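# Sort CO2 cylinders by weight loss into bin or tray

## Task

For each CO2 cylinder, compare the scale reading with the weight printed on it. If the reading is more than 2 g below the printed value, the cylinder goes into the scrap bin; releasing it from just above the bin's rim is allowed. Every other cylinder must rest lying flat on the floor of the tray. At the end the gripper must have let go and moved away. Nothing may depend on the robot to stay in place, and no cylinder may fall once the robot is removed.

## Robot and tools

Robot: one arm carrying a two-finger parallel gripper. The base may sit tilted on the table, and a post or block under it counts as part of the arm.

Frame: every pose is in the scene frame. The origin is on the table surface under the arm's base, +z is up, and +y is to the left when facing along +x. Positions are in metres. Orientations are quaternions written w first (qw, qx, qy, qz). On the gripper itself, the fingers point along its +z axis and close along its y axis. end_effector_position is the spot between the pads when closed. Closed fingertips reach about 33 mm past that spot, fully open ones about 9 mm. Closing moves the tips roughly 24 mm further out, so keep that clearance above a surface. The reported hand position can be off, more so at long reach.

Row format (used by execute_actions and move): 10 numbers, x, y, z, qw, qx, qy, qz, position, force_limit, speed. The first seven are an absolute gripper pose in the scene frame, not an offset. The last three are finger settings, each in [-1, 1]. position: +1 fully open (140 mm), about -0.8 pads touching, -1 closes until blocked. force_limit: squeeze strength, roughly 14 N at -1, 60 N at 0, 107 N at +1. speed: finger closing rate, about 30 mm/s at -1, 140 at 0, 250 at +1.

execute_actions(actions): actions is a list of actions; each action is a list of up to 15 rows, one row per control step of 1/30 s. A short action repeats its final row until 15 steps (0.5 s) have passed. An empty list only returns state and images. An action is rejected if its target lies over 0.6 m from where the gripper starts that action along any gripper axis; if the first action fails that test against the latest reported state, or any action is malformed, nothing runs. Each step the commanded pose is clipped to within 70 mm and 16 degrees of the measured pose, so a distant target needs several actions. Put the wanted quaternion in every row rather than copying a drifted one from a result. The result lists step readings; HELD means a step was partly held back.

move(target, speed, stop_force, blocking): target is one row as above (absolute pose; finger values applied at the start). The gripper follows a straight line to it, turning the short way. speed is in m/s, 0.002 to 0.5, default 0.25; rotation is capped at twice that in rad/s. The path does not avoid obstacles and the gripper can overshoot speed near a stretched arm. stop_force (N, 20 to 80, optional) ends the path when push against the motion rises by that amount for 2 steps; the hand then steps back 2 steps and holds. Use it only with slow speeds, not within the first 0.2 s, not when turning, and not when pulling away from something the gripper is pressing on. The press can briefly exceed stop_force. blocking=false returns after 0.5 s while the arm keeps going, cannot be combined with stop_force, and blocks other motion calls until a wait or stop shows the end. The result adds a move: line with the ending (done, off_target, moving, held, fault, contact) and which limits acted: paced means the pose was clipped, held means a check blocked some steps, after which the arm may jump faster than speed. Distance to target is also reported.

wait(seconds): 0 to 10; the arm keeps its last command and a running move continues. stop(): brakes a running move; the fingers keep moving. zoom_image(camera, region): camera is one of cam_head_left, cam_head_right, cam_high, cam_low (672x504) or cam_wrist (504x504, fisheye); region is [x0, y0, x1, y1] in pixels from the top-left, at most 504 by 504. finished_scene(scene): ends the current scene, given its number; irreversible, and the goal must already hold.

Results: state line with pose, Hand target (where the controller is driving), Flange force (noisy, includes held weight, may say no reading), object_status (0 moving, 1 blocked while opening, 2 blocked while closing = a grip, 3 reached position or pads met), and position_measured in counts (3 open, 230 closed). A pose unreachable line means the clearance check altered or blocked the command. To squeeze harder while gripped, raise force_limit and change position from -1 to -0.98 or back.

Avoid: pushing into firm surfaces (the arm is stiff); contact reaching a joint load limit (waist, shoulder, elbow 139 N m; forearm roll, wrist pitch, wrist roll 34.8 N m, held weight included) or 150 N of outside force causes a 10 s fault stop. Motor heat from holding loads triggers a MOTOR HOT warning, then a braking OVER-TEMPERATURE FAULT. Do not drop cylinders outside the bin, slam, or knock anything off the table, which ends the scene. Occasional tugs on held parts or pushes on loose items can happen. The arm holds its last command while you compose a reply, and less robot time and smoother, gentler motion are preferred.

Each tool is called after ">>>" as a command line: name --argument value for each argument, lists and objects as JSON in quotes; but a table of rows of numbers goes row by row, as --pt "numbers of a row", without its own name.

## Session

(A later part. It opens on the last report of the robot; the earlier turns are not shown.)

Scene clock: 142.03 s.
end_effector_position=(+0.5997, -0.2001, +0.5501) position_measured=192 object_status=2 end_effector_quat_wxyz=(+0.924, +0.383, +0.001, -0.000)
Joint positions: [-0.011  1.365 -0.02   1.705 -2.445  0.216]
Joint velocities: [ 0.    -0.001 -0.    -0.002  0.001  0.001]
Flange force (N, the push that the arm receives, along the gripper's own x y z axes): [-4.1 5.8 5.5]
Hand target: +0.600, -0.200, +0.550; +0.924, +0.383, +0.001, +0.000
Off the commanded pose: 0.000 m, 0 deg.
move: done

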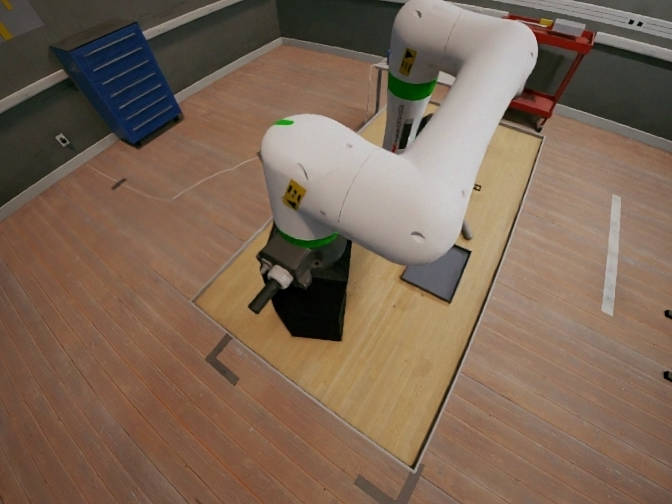

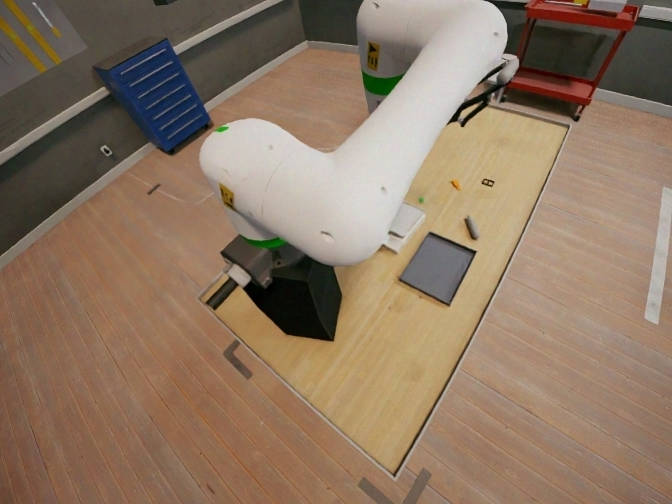

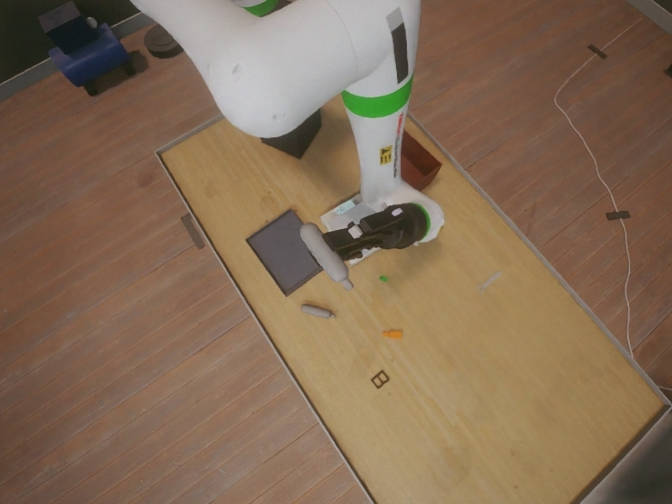

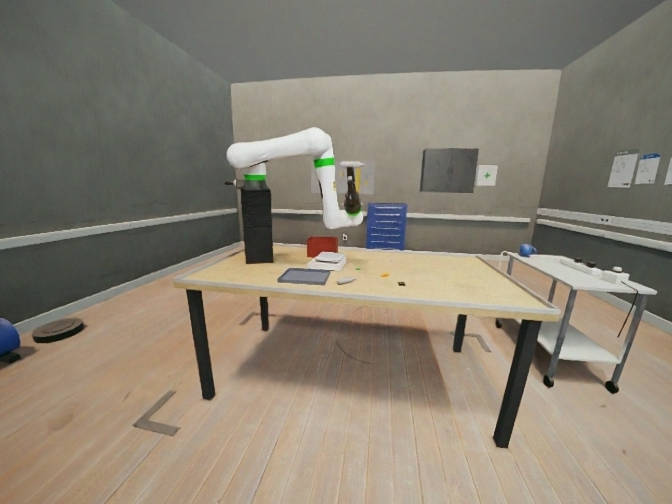

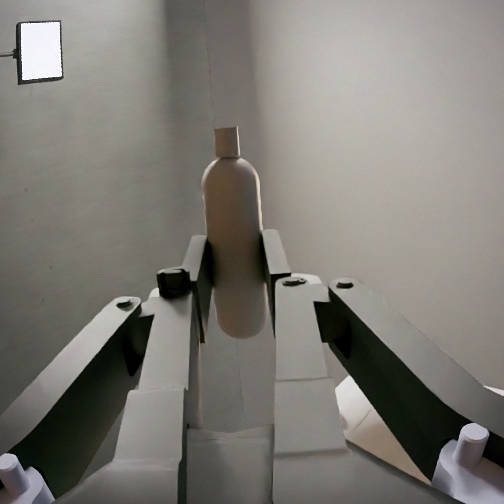

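174.0.

>>> move --target '[0.58,0,0.28,0,1,0,0,-1,0,0]' --speed 0.4

>>> move --target '[0.478,-0.018,0.128,0,1,0,0,-1,0,0]'

>>> move --target '[0.478,-0.018,0.103,0,1,0,0,-1,0,0]' --speed 0.04

>>> move --target '[0.478,-0.018,0.103,0,1,0,0,-0.2,0,0]'

>>> wait --seconds 2

>>> zoom_image --camera "cam_high" --region '[325,190,370,225]'

Scene clock: 151.00 s.
end_effector_position=(+0.5785, -0.0003, +0.2796) position_measured=192 object_status=2 end_effector_quat_wxyz=(-0.000, +1.000, +0.003, +0.000)
Joint positions: [ 0.214  0.648 -0.177  0.156 -0.729  1.202]
Joint velocities: [-0.002  0.001  0.003 -0.004 -0.004  0.007]
Flange force (N, the push that the arm receives, along the gripper's own x y z axes): [0.3 -4.3 0.3]
Hand target: +0.578, -0.000, +0.280; -0.000, +1.000, +0.003, +0.000
Off the commanded pose: 0.002 m, 0 deg.
move: done

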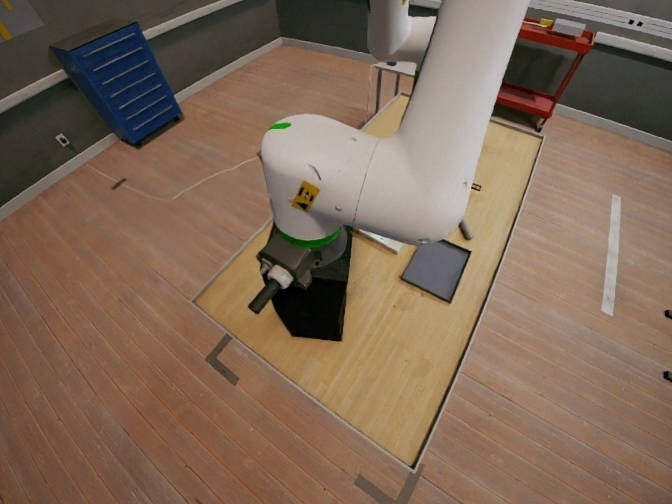

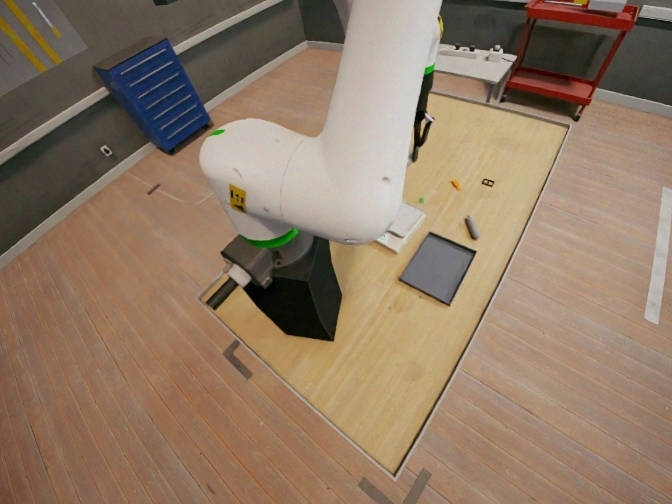

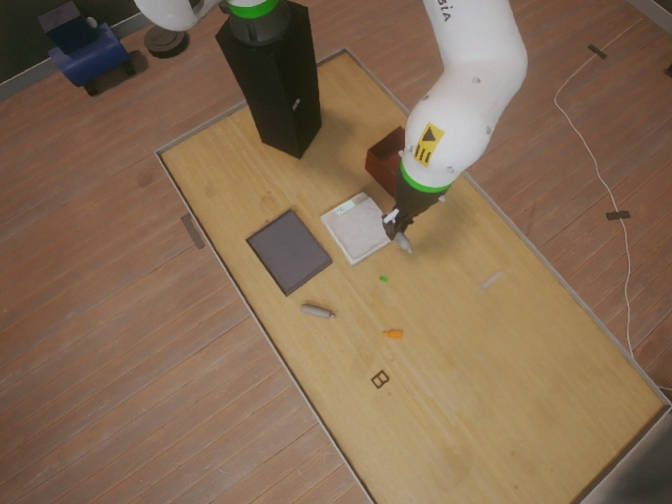

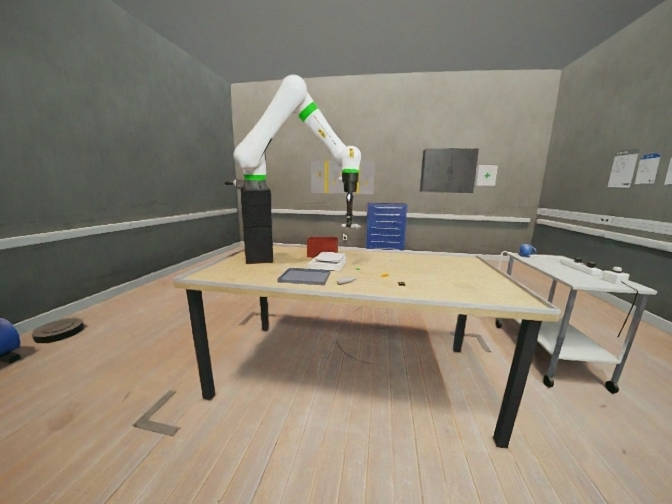

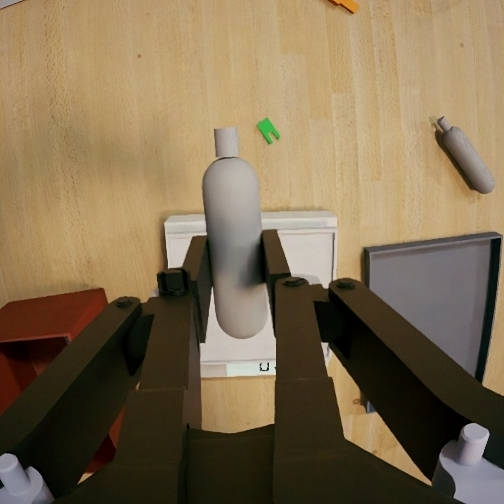

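Scene clock: 152.23 s.
end_effector_position=(+0.4777, -0.0184, +0.1284) position_measured=192 object_status=2 end_effector_quat_wxyz=(-0.000, +1.000, -0.000, -0.001)
Joint positions: [ 0.173  0.834 -0.492  0.441 -0.24   0.923]
Joint velocities: [-0.009 -0.008 -0.05   0.15   0.04  -0.142]
Flange force (N, the push that the arm receives, along the gripper's own x y z axes): no reading
Hand target: +0.478, -0.018, +0.128; +0.000, +1.000, -0.000, -0.000
Off the commanded pose: 0.001 m, 0 deg.
move: done

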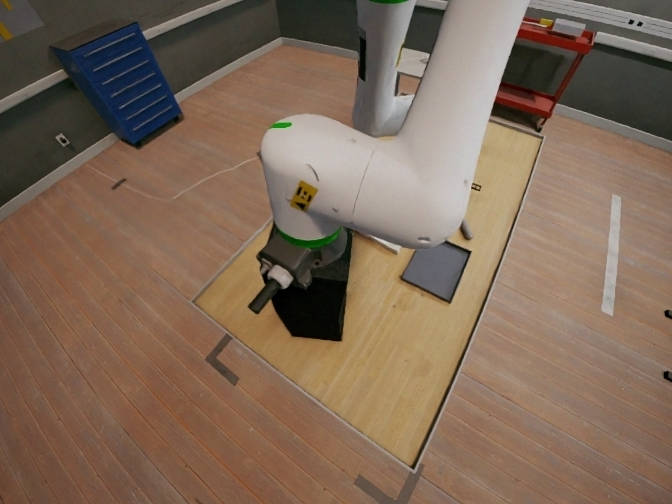

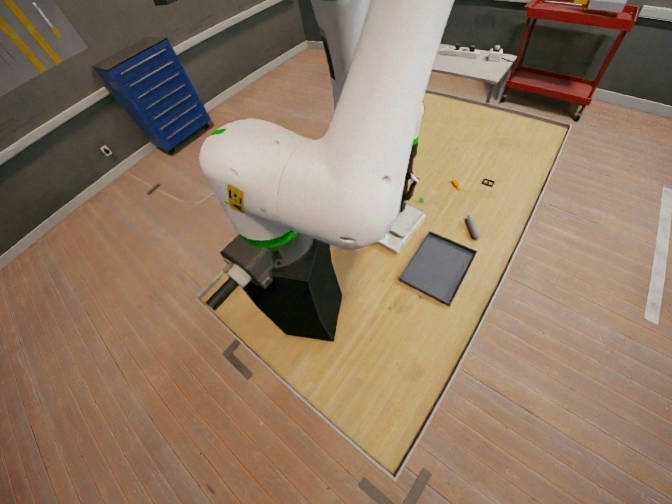

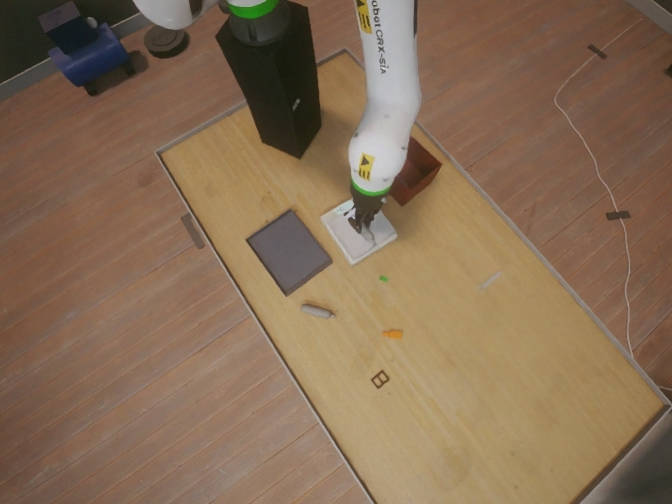

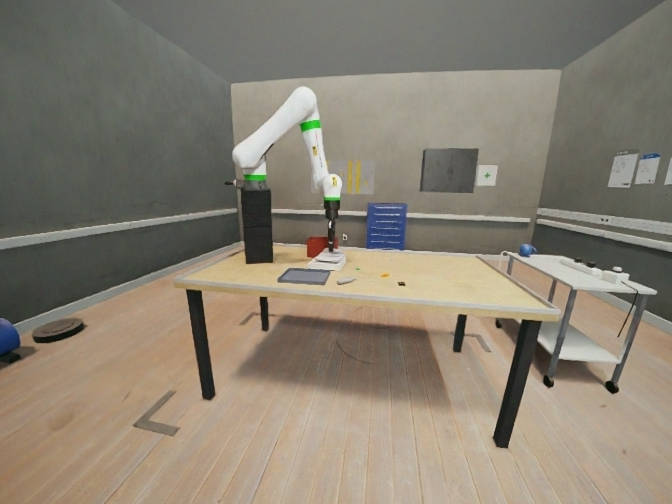

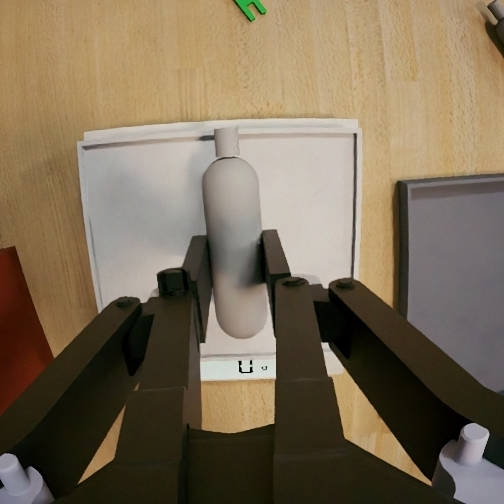

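Scene clock: 153.17 s.
end_effector_position=(+0.4781, -0.0180, +0.1031) position_measured=192 object_status=2 end_effector_quat_wxyz=(-0.001, +1.000, +0.000, -0.001)
Joint positions: [ 0.144  0.892 -0.506  0.611 -0.175  0.779]
Joint velocities: [-0.02  -0.003 -0.037  0.145  0.031 -0.128]
Flange force (N, the push that the arm receives, along the gripper's own x y z axes): no reading
Hand target: +0.478, -0.018, +0.103; -0.001, +1.000, +0.000, -0.001
Off the commanded pose: 0.000 m, 0 deg.
move: done

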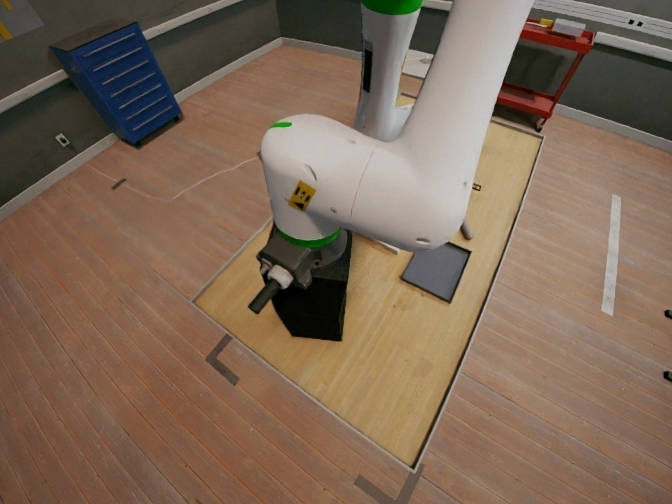

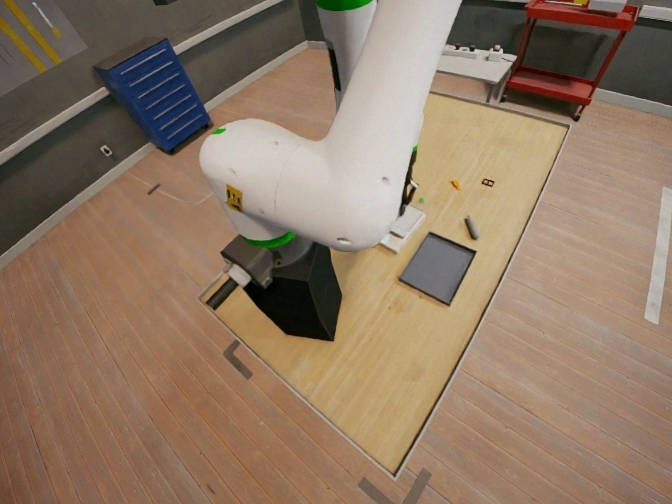

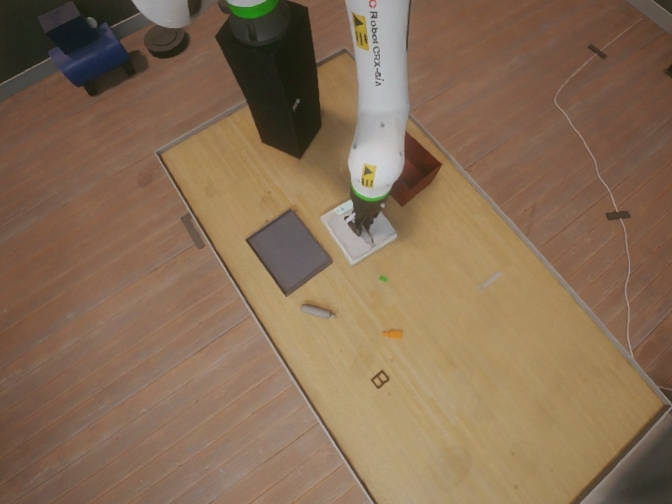

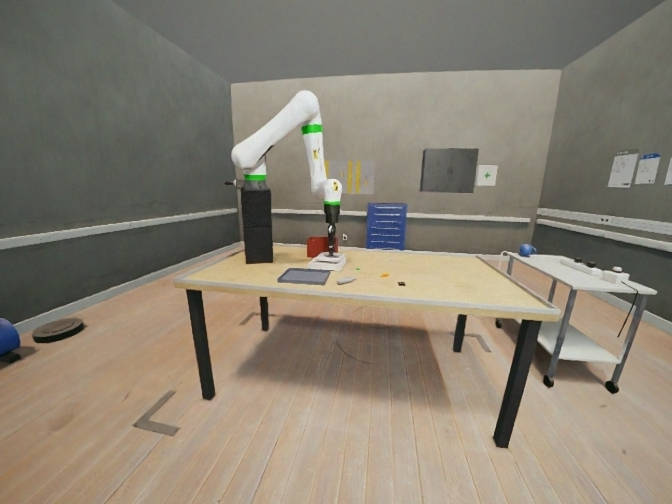

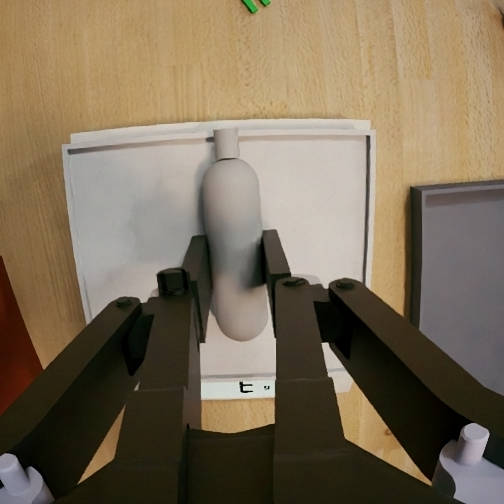

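Scene clock: 153.87 s.
end_effector_position=(+0.4781, -0.0180, +0.1030) position_measured=154 object_status=3 end_effector_quat_wxyz=(-0.000, +1.000, +0.000, -0.000)
Joint positions: [ 0.137  0.891 -0.517  0.655 -0.166  0.741]
Joint velocities: [-0.009 -0.001 -0.015  0.06   0.01  -0.051]
Flange force (N, the push that the arm receives, along the gripper's own x y z axes): no reading
Hand target: +0.478, -0.018, +0.103; -0.000, +1.000, +0.000, -0.000
Off the commanded pose: 0.000 m, 0 deg.
move: done

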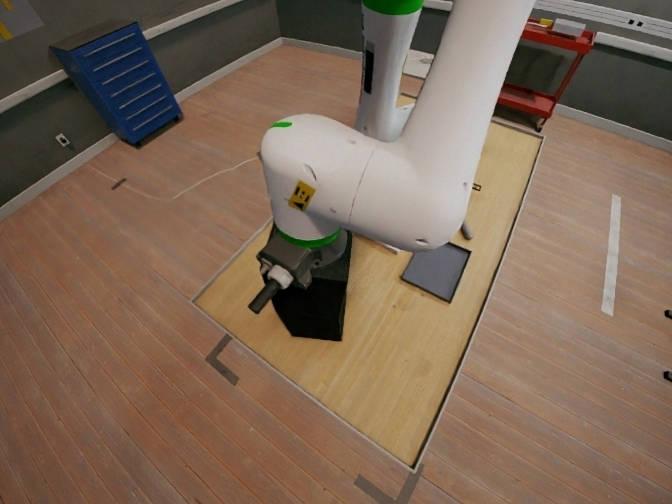

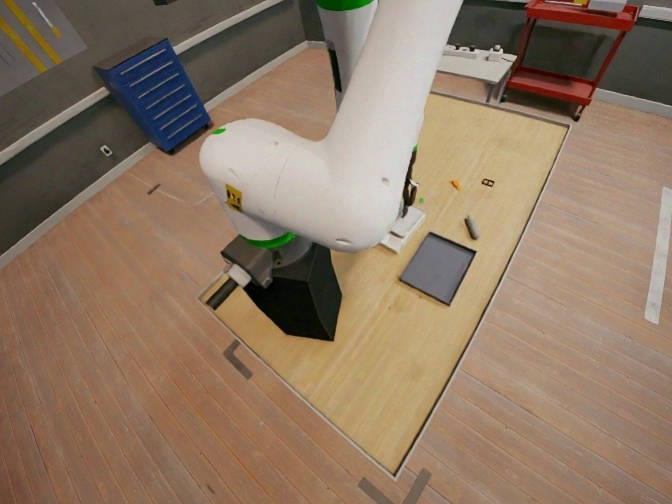

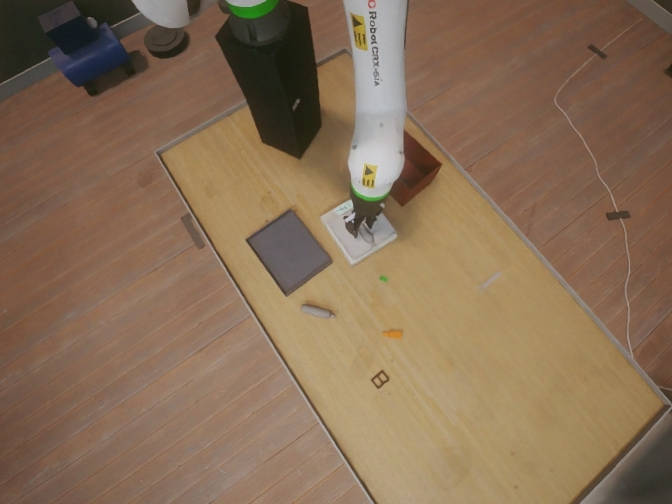

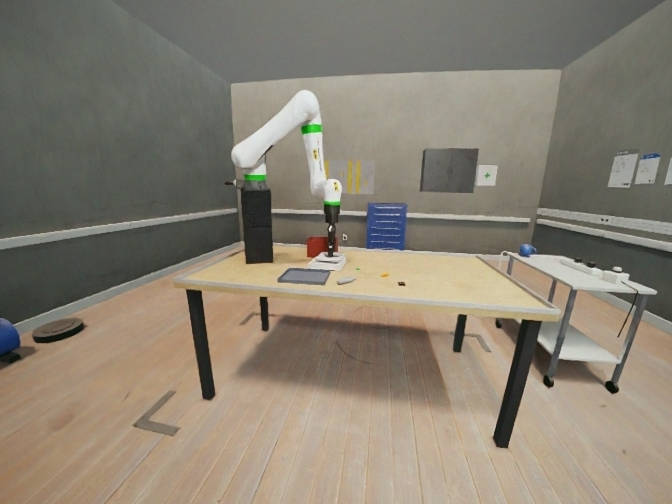

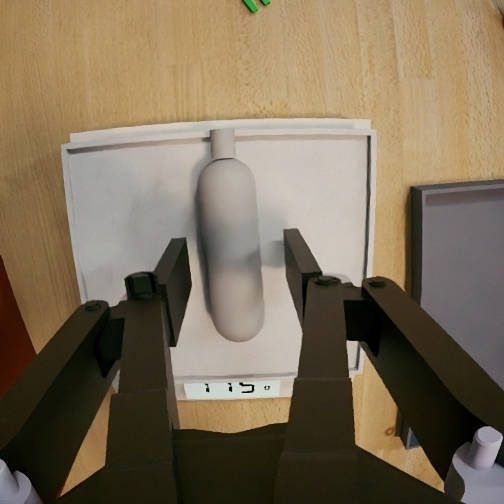

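Scene clock: 155.87 s.
end_effector_position=(+0.4781, -0.0180, +0.1030) position_measured=154 object_status=3 end_effector_quat_wxyz=(-0.000, +1.000, +0.000, -0.000)
Joint positions: [ 0.137  0.891 -0.519  0.659 -0.165  0.737]
Joint velocities: [-0.    -0.003  0.    -0.001 -0.    -0.001]
Flange force (N, the push that the arm receives, along the gripper's own x y z axes): no reading
Hand target: +0.478, -0.018, +0.103; -0.000, +1.000, +0.000, -0.000
Off the commanded pose: 0.000 m, 0 deg.
wait: 2.00 s; at rest by 0.17 s

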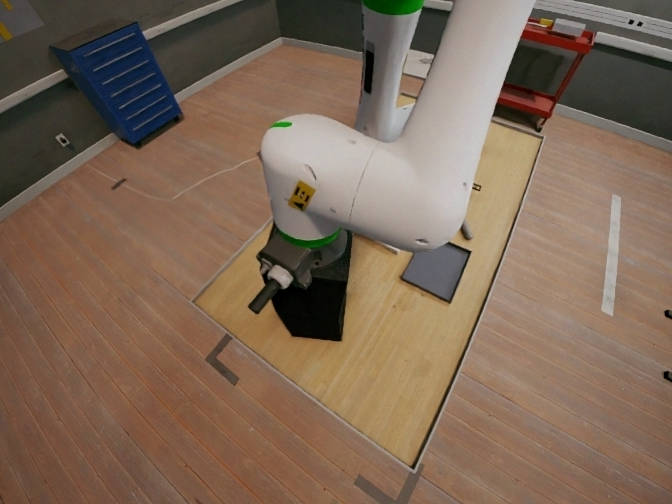

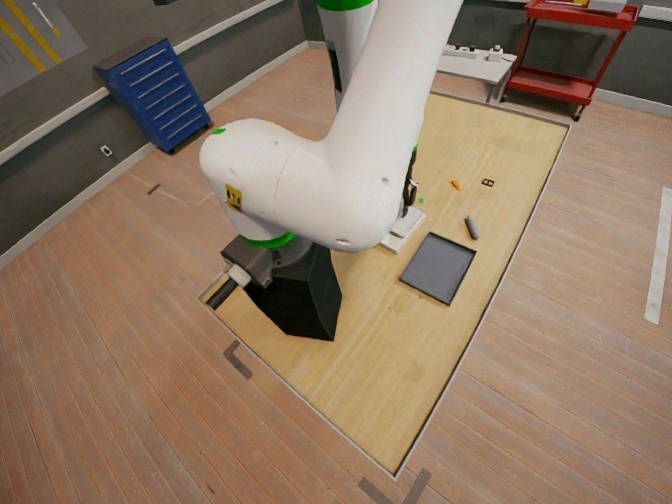

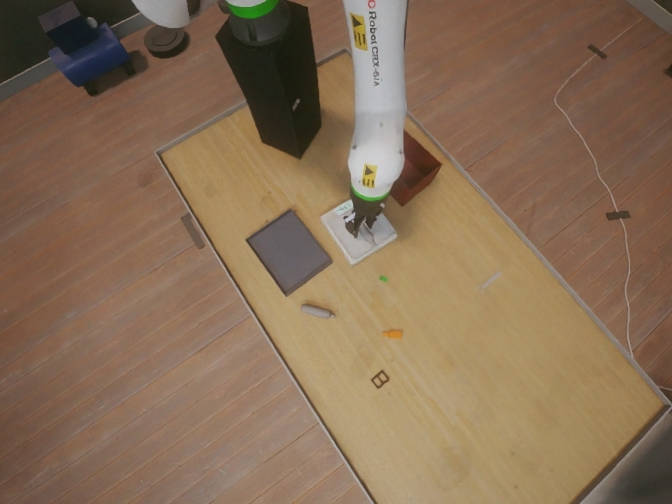

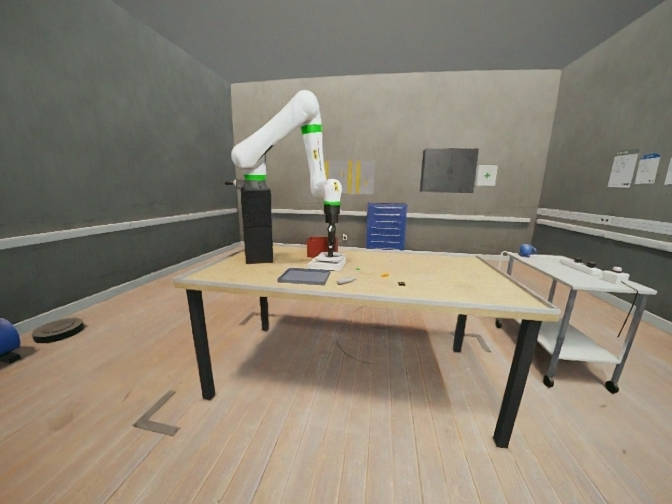

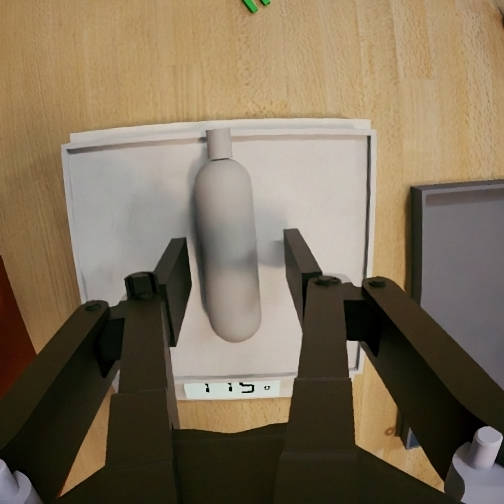

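Region (325, 190, 370, 225) of cam_high's 672x504 image, scaled by 11.200, with more detail than that image has.

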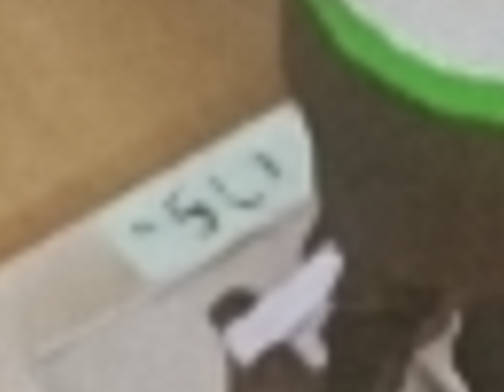

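>>> move --target '[0.478,-0.018,0.103,0,1,0,0,-1,0,0]'

>>> move --target '[0.478,-0.018,0.145,0,1,0,0,-1,0,0]' --speed 0.15

>>> move --target '[0.42,-0.19,0.14,0,1,0,0,-1,0,0]'

Scene clock: 166.17 s.
end_effector_position=(+0.4780, -0.0180, +0.1030) position_measured=192 object_status=2 end_effector_quat_wxyz=(-0.000, +1.000, +0.000, -0.000)
Joint positions: [ 0.134  0.89  -0.523  0.676 -0.162  0.723]
Joint velocities: [-0.004 -0.002 -0.006  0.024  0.005 -0.023]
Flange force (N, the push that the arm receives, along the gripper's own x y z axes): no reading
Hand target: +0.478, -0.018, +0.103; -0.000, +1.000, +0.000, -0.000
Off the commanded pose: 0.000 m, 0 deg.
move: done

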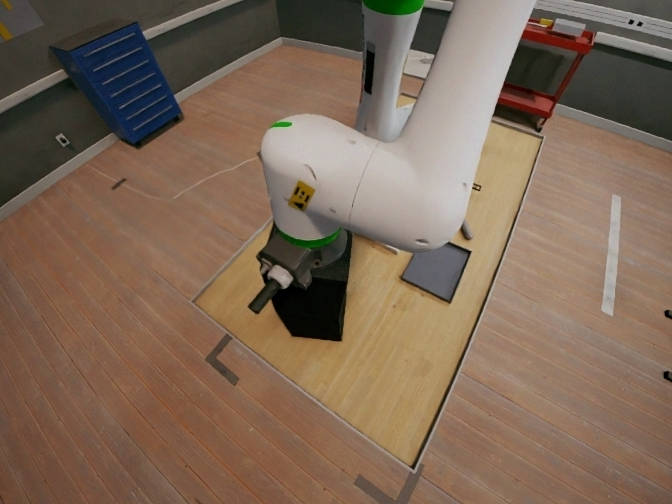

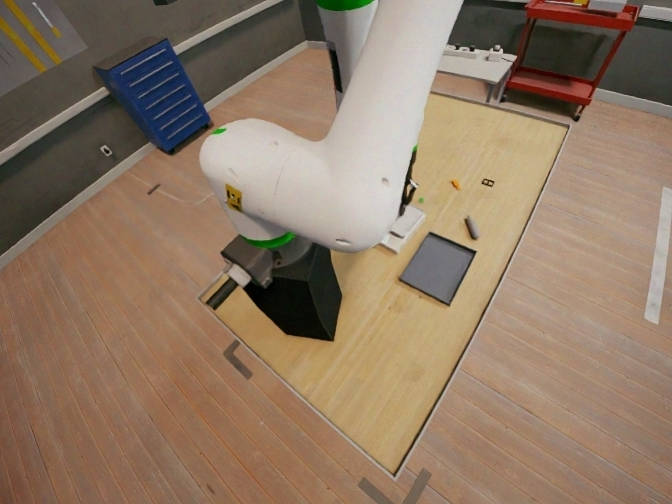

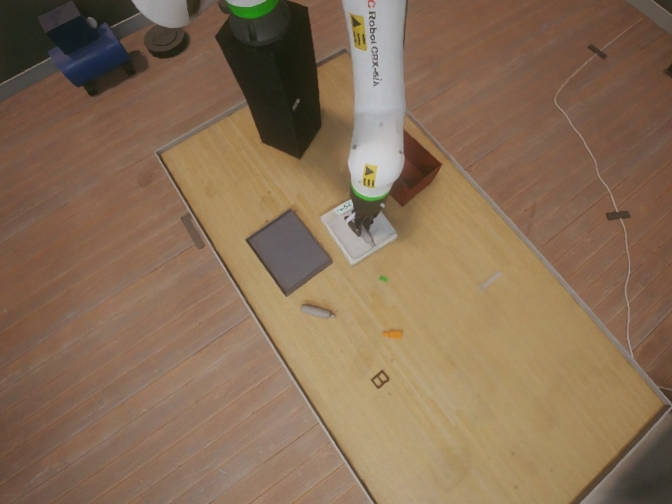

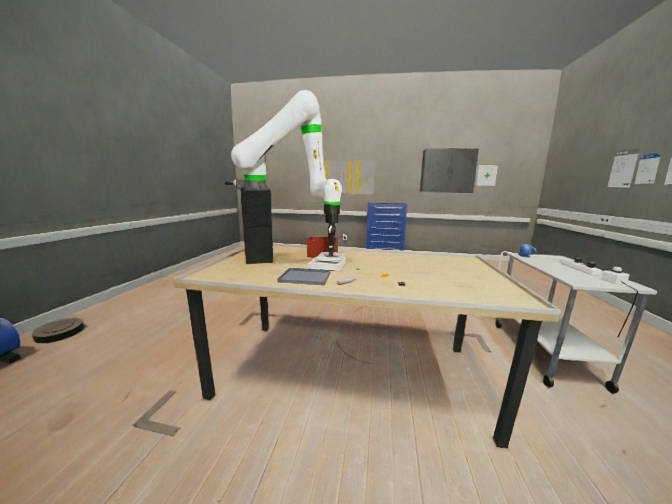

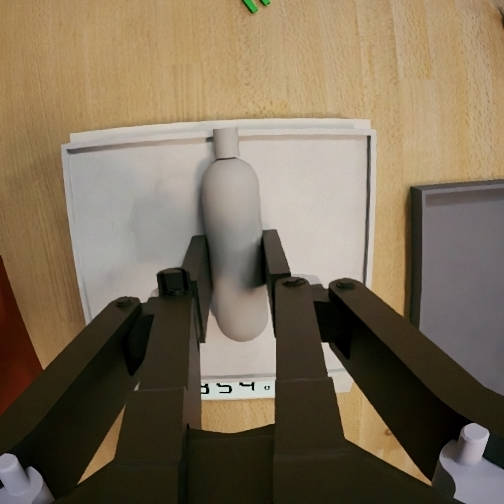

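Scene clock: 167.00 s.
end_effector_position=(+0.4778, -0.0177, +0.1449) position_measured=192 object_status=2 end_effector_quat_wxyz=(+0.001, +1.000, -0.000, +0.001)
Joint positions: [ 0.185  0.794 -0.503  0.411 -0.267  0.944]
Joint velocities: [ 0.004  0.014  0.091 -0.229 -0.084  0.227]
Flange force (N, the push that the arm receives, along the gripper's own x y z axes): no reading
Hand target: +0.478, -0.018, +0.145; +0.000, +1.000, -0.000, +0.000
Off the commanded pose: 0.000 m, 0 deg.
move: done

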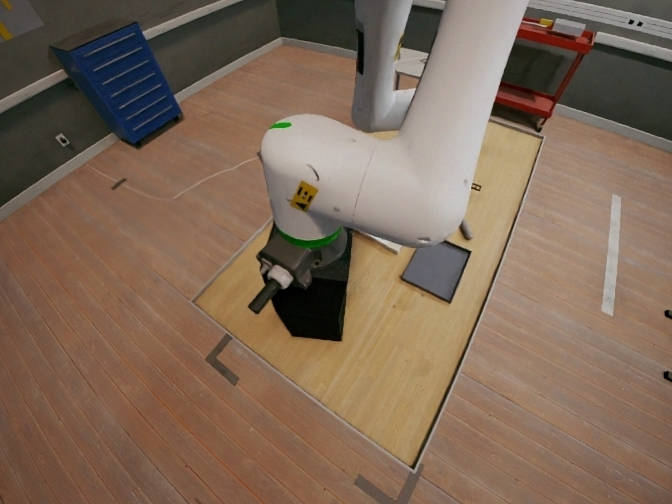

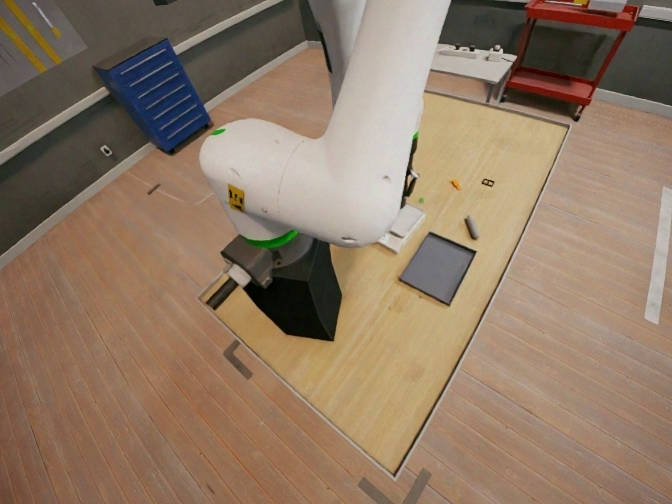

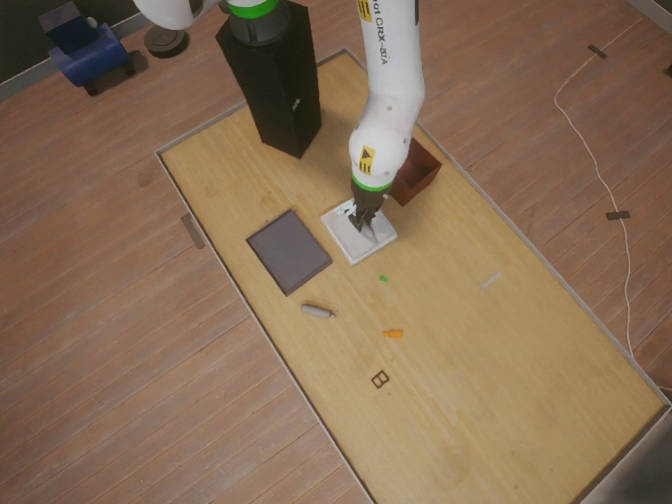

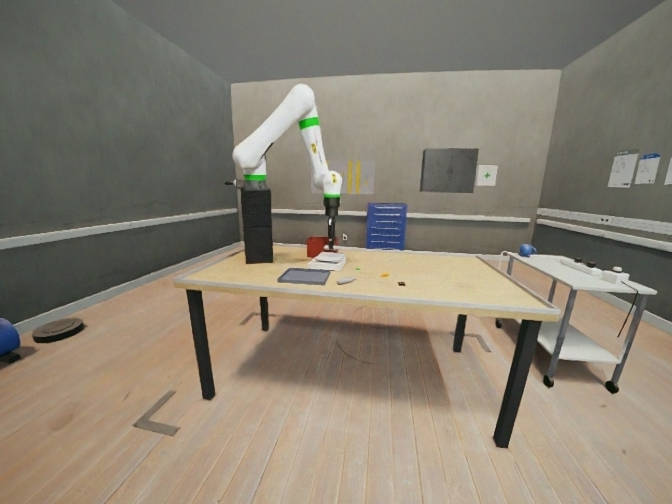

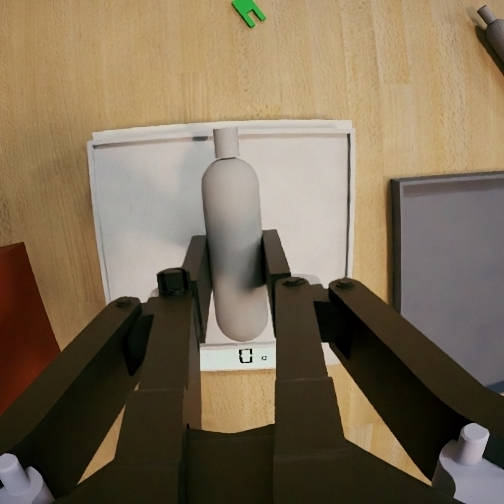

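Scene clock: 168.20 s.
end_effector_position=(+0.4199, -0.1890, +0.1400) position_measured=192 object_status=2 end_effector_quat_wxyz=(+0.001, +1.000, -0.000, +0.001)
Joint positions: [-0.2    0.751 -0.576  0.458 -0.198  1.277]
Joint velocities: [ 0.018  0.007  0.071 -0.219 -0.06   0.205]
Flange force (N, the push that the arm receives, along the gripper's own x y z axes): no reading
Hand target: +0.420, -0.189, +0.140; +0.000, +1.000, -0.000, +0.001
Off the commanded pose: 0.001 m, 0 deg.
move: done

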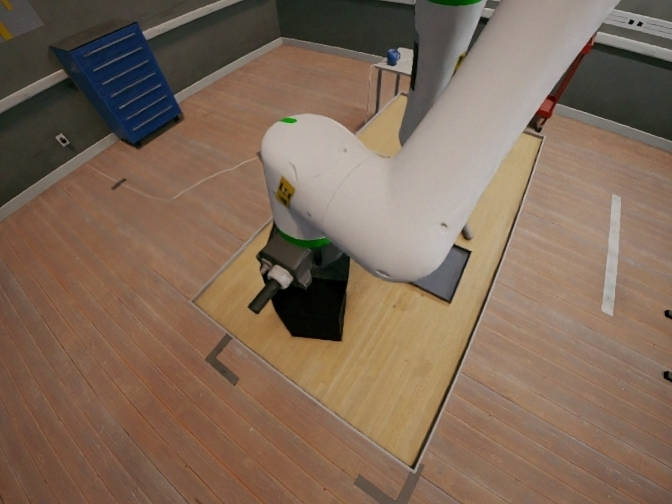

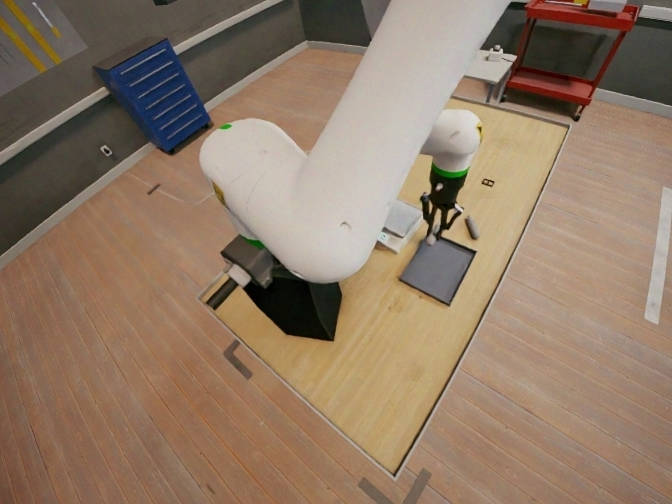

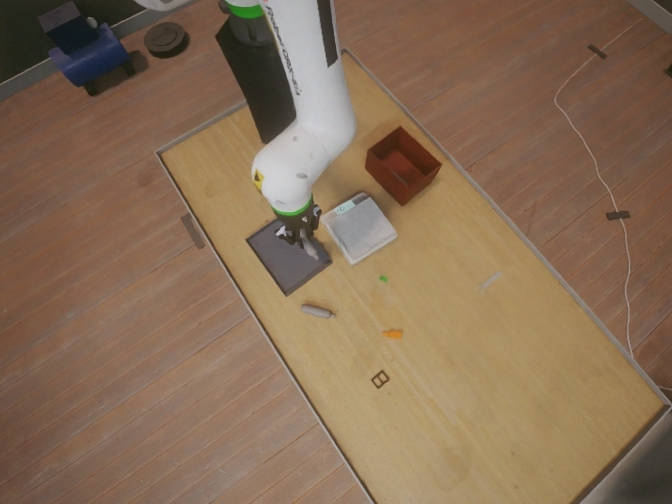

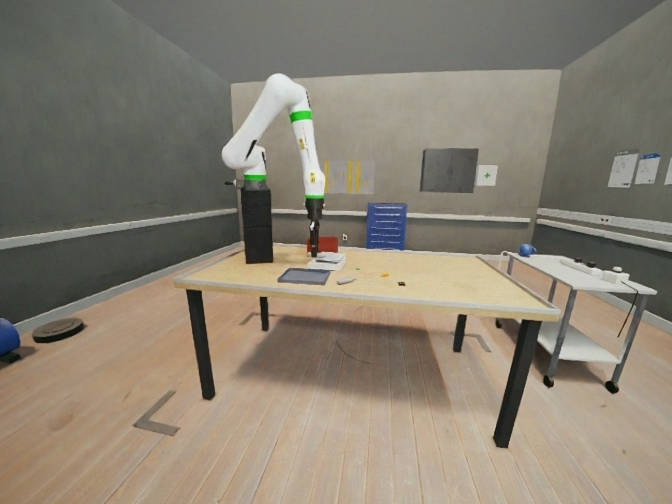

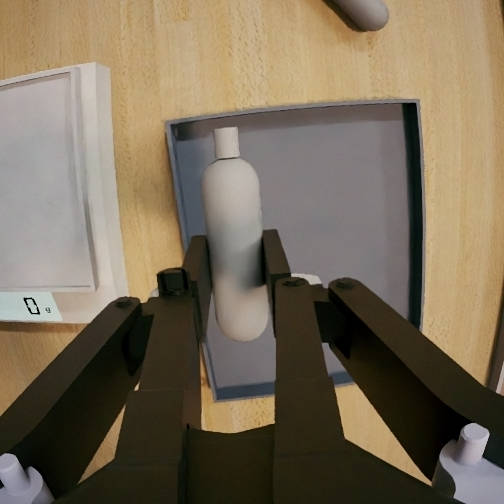

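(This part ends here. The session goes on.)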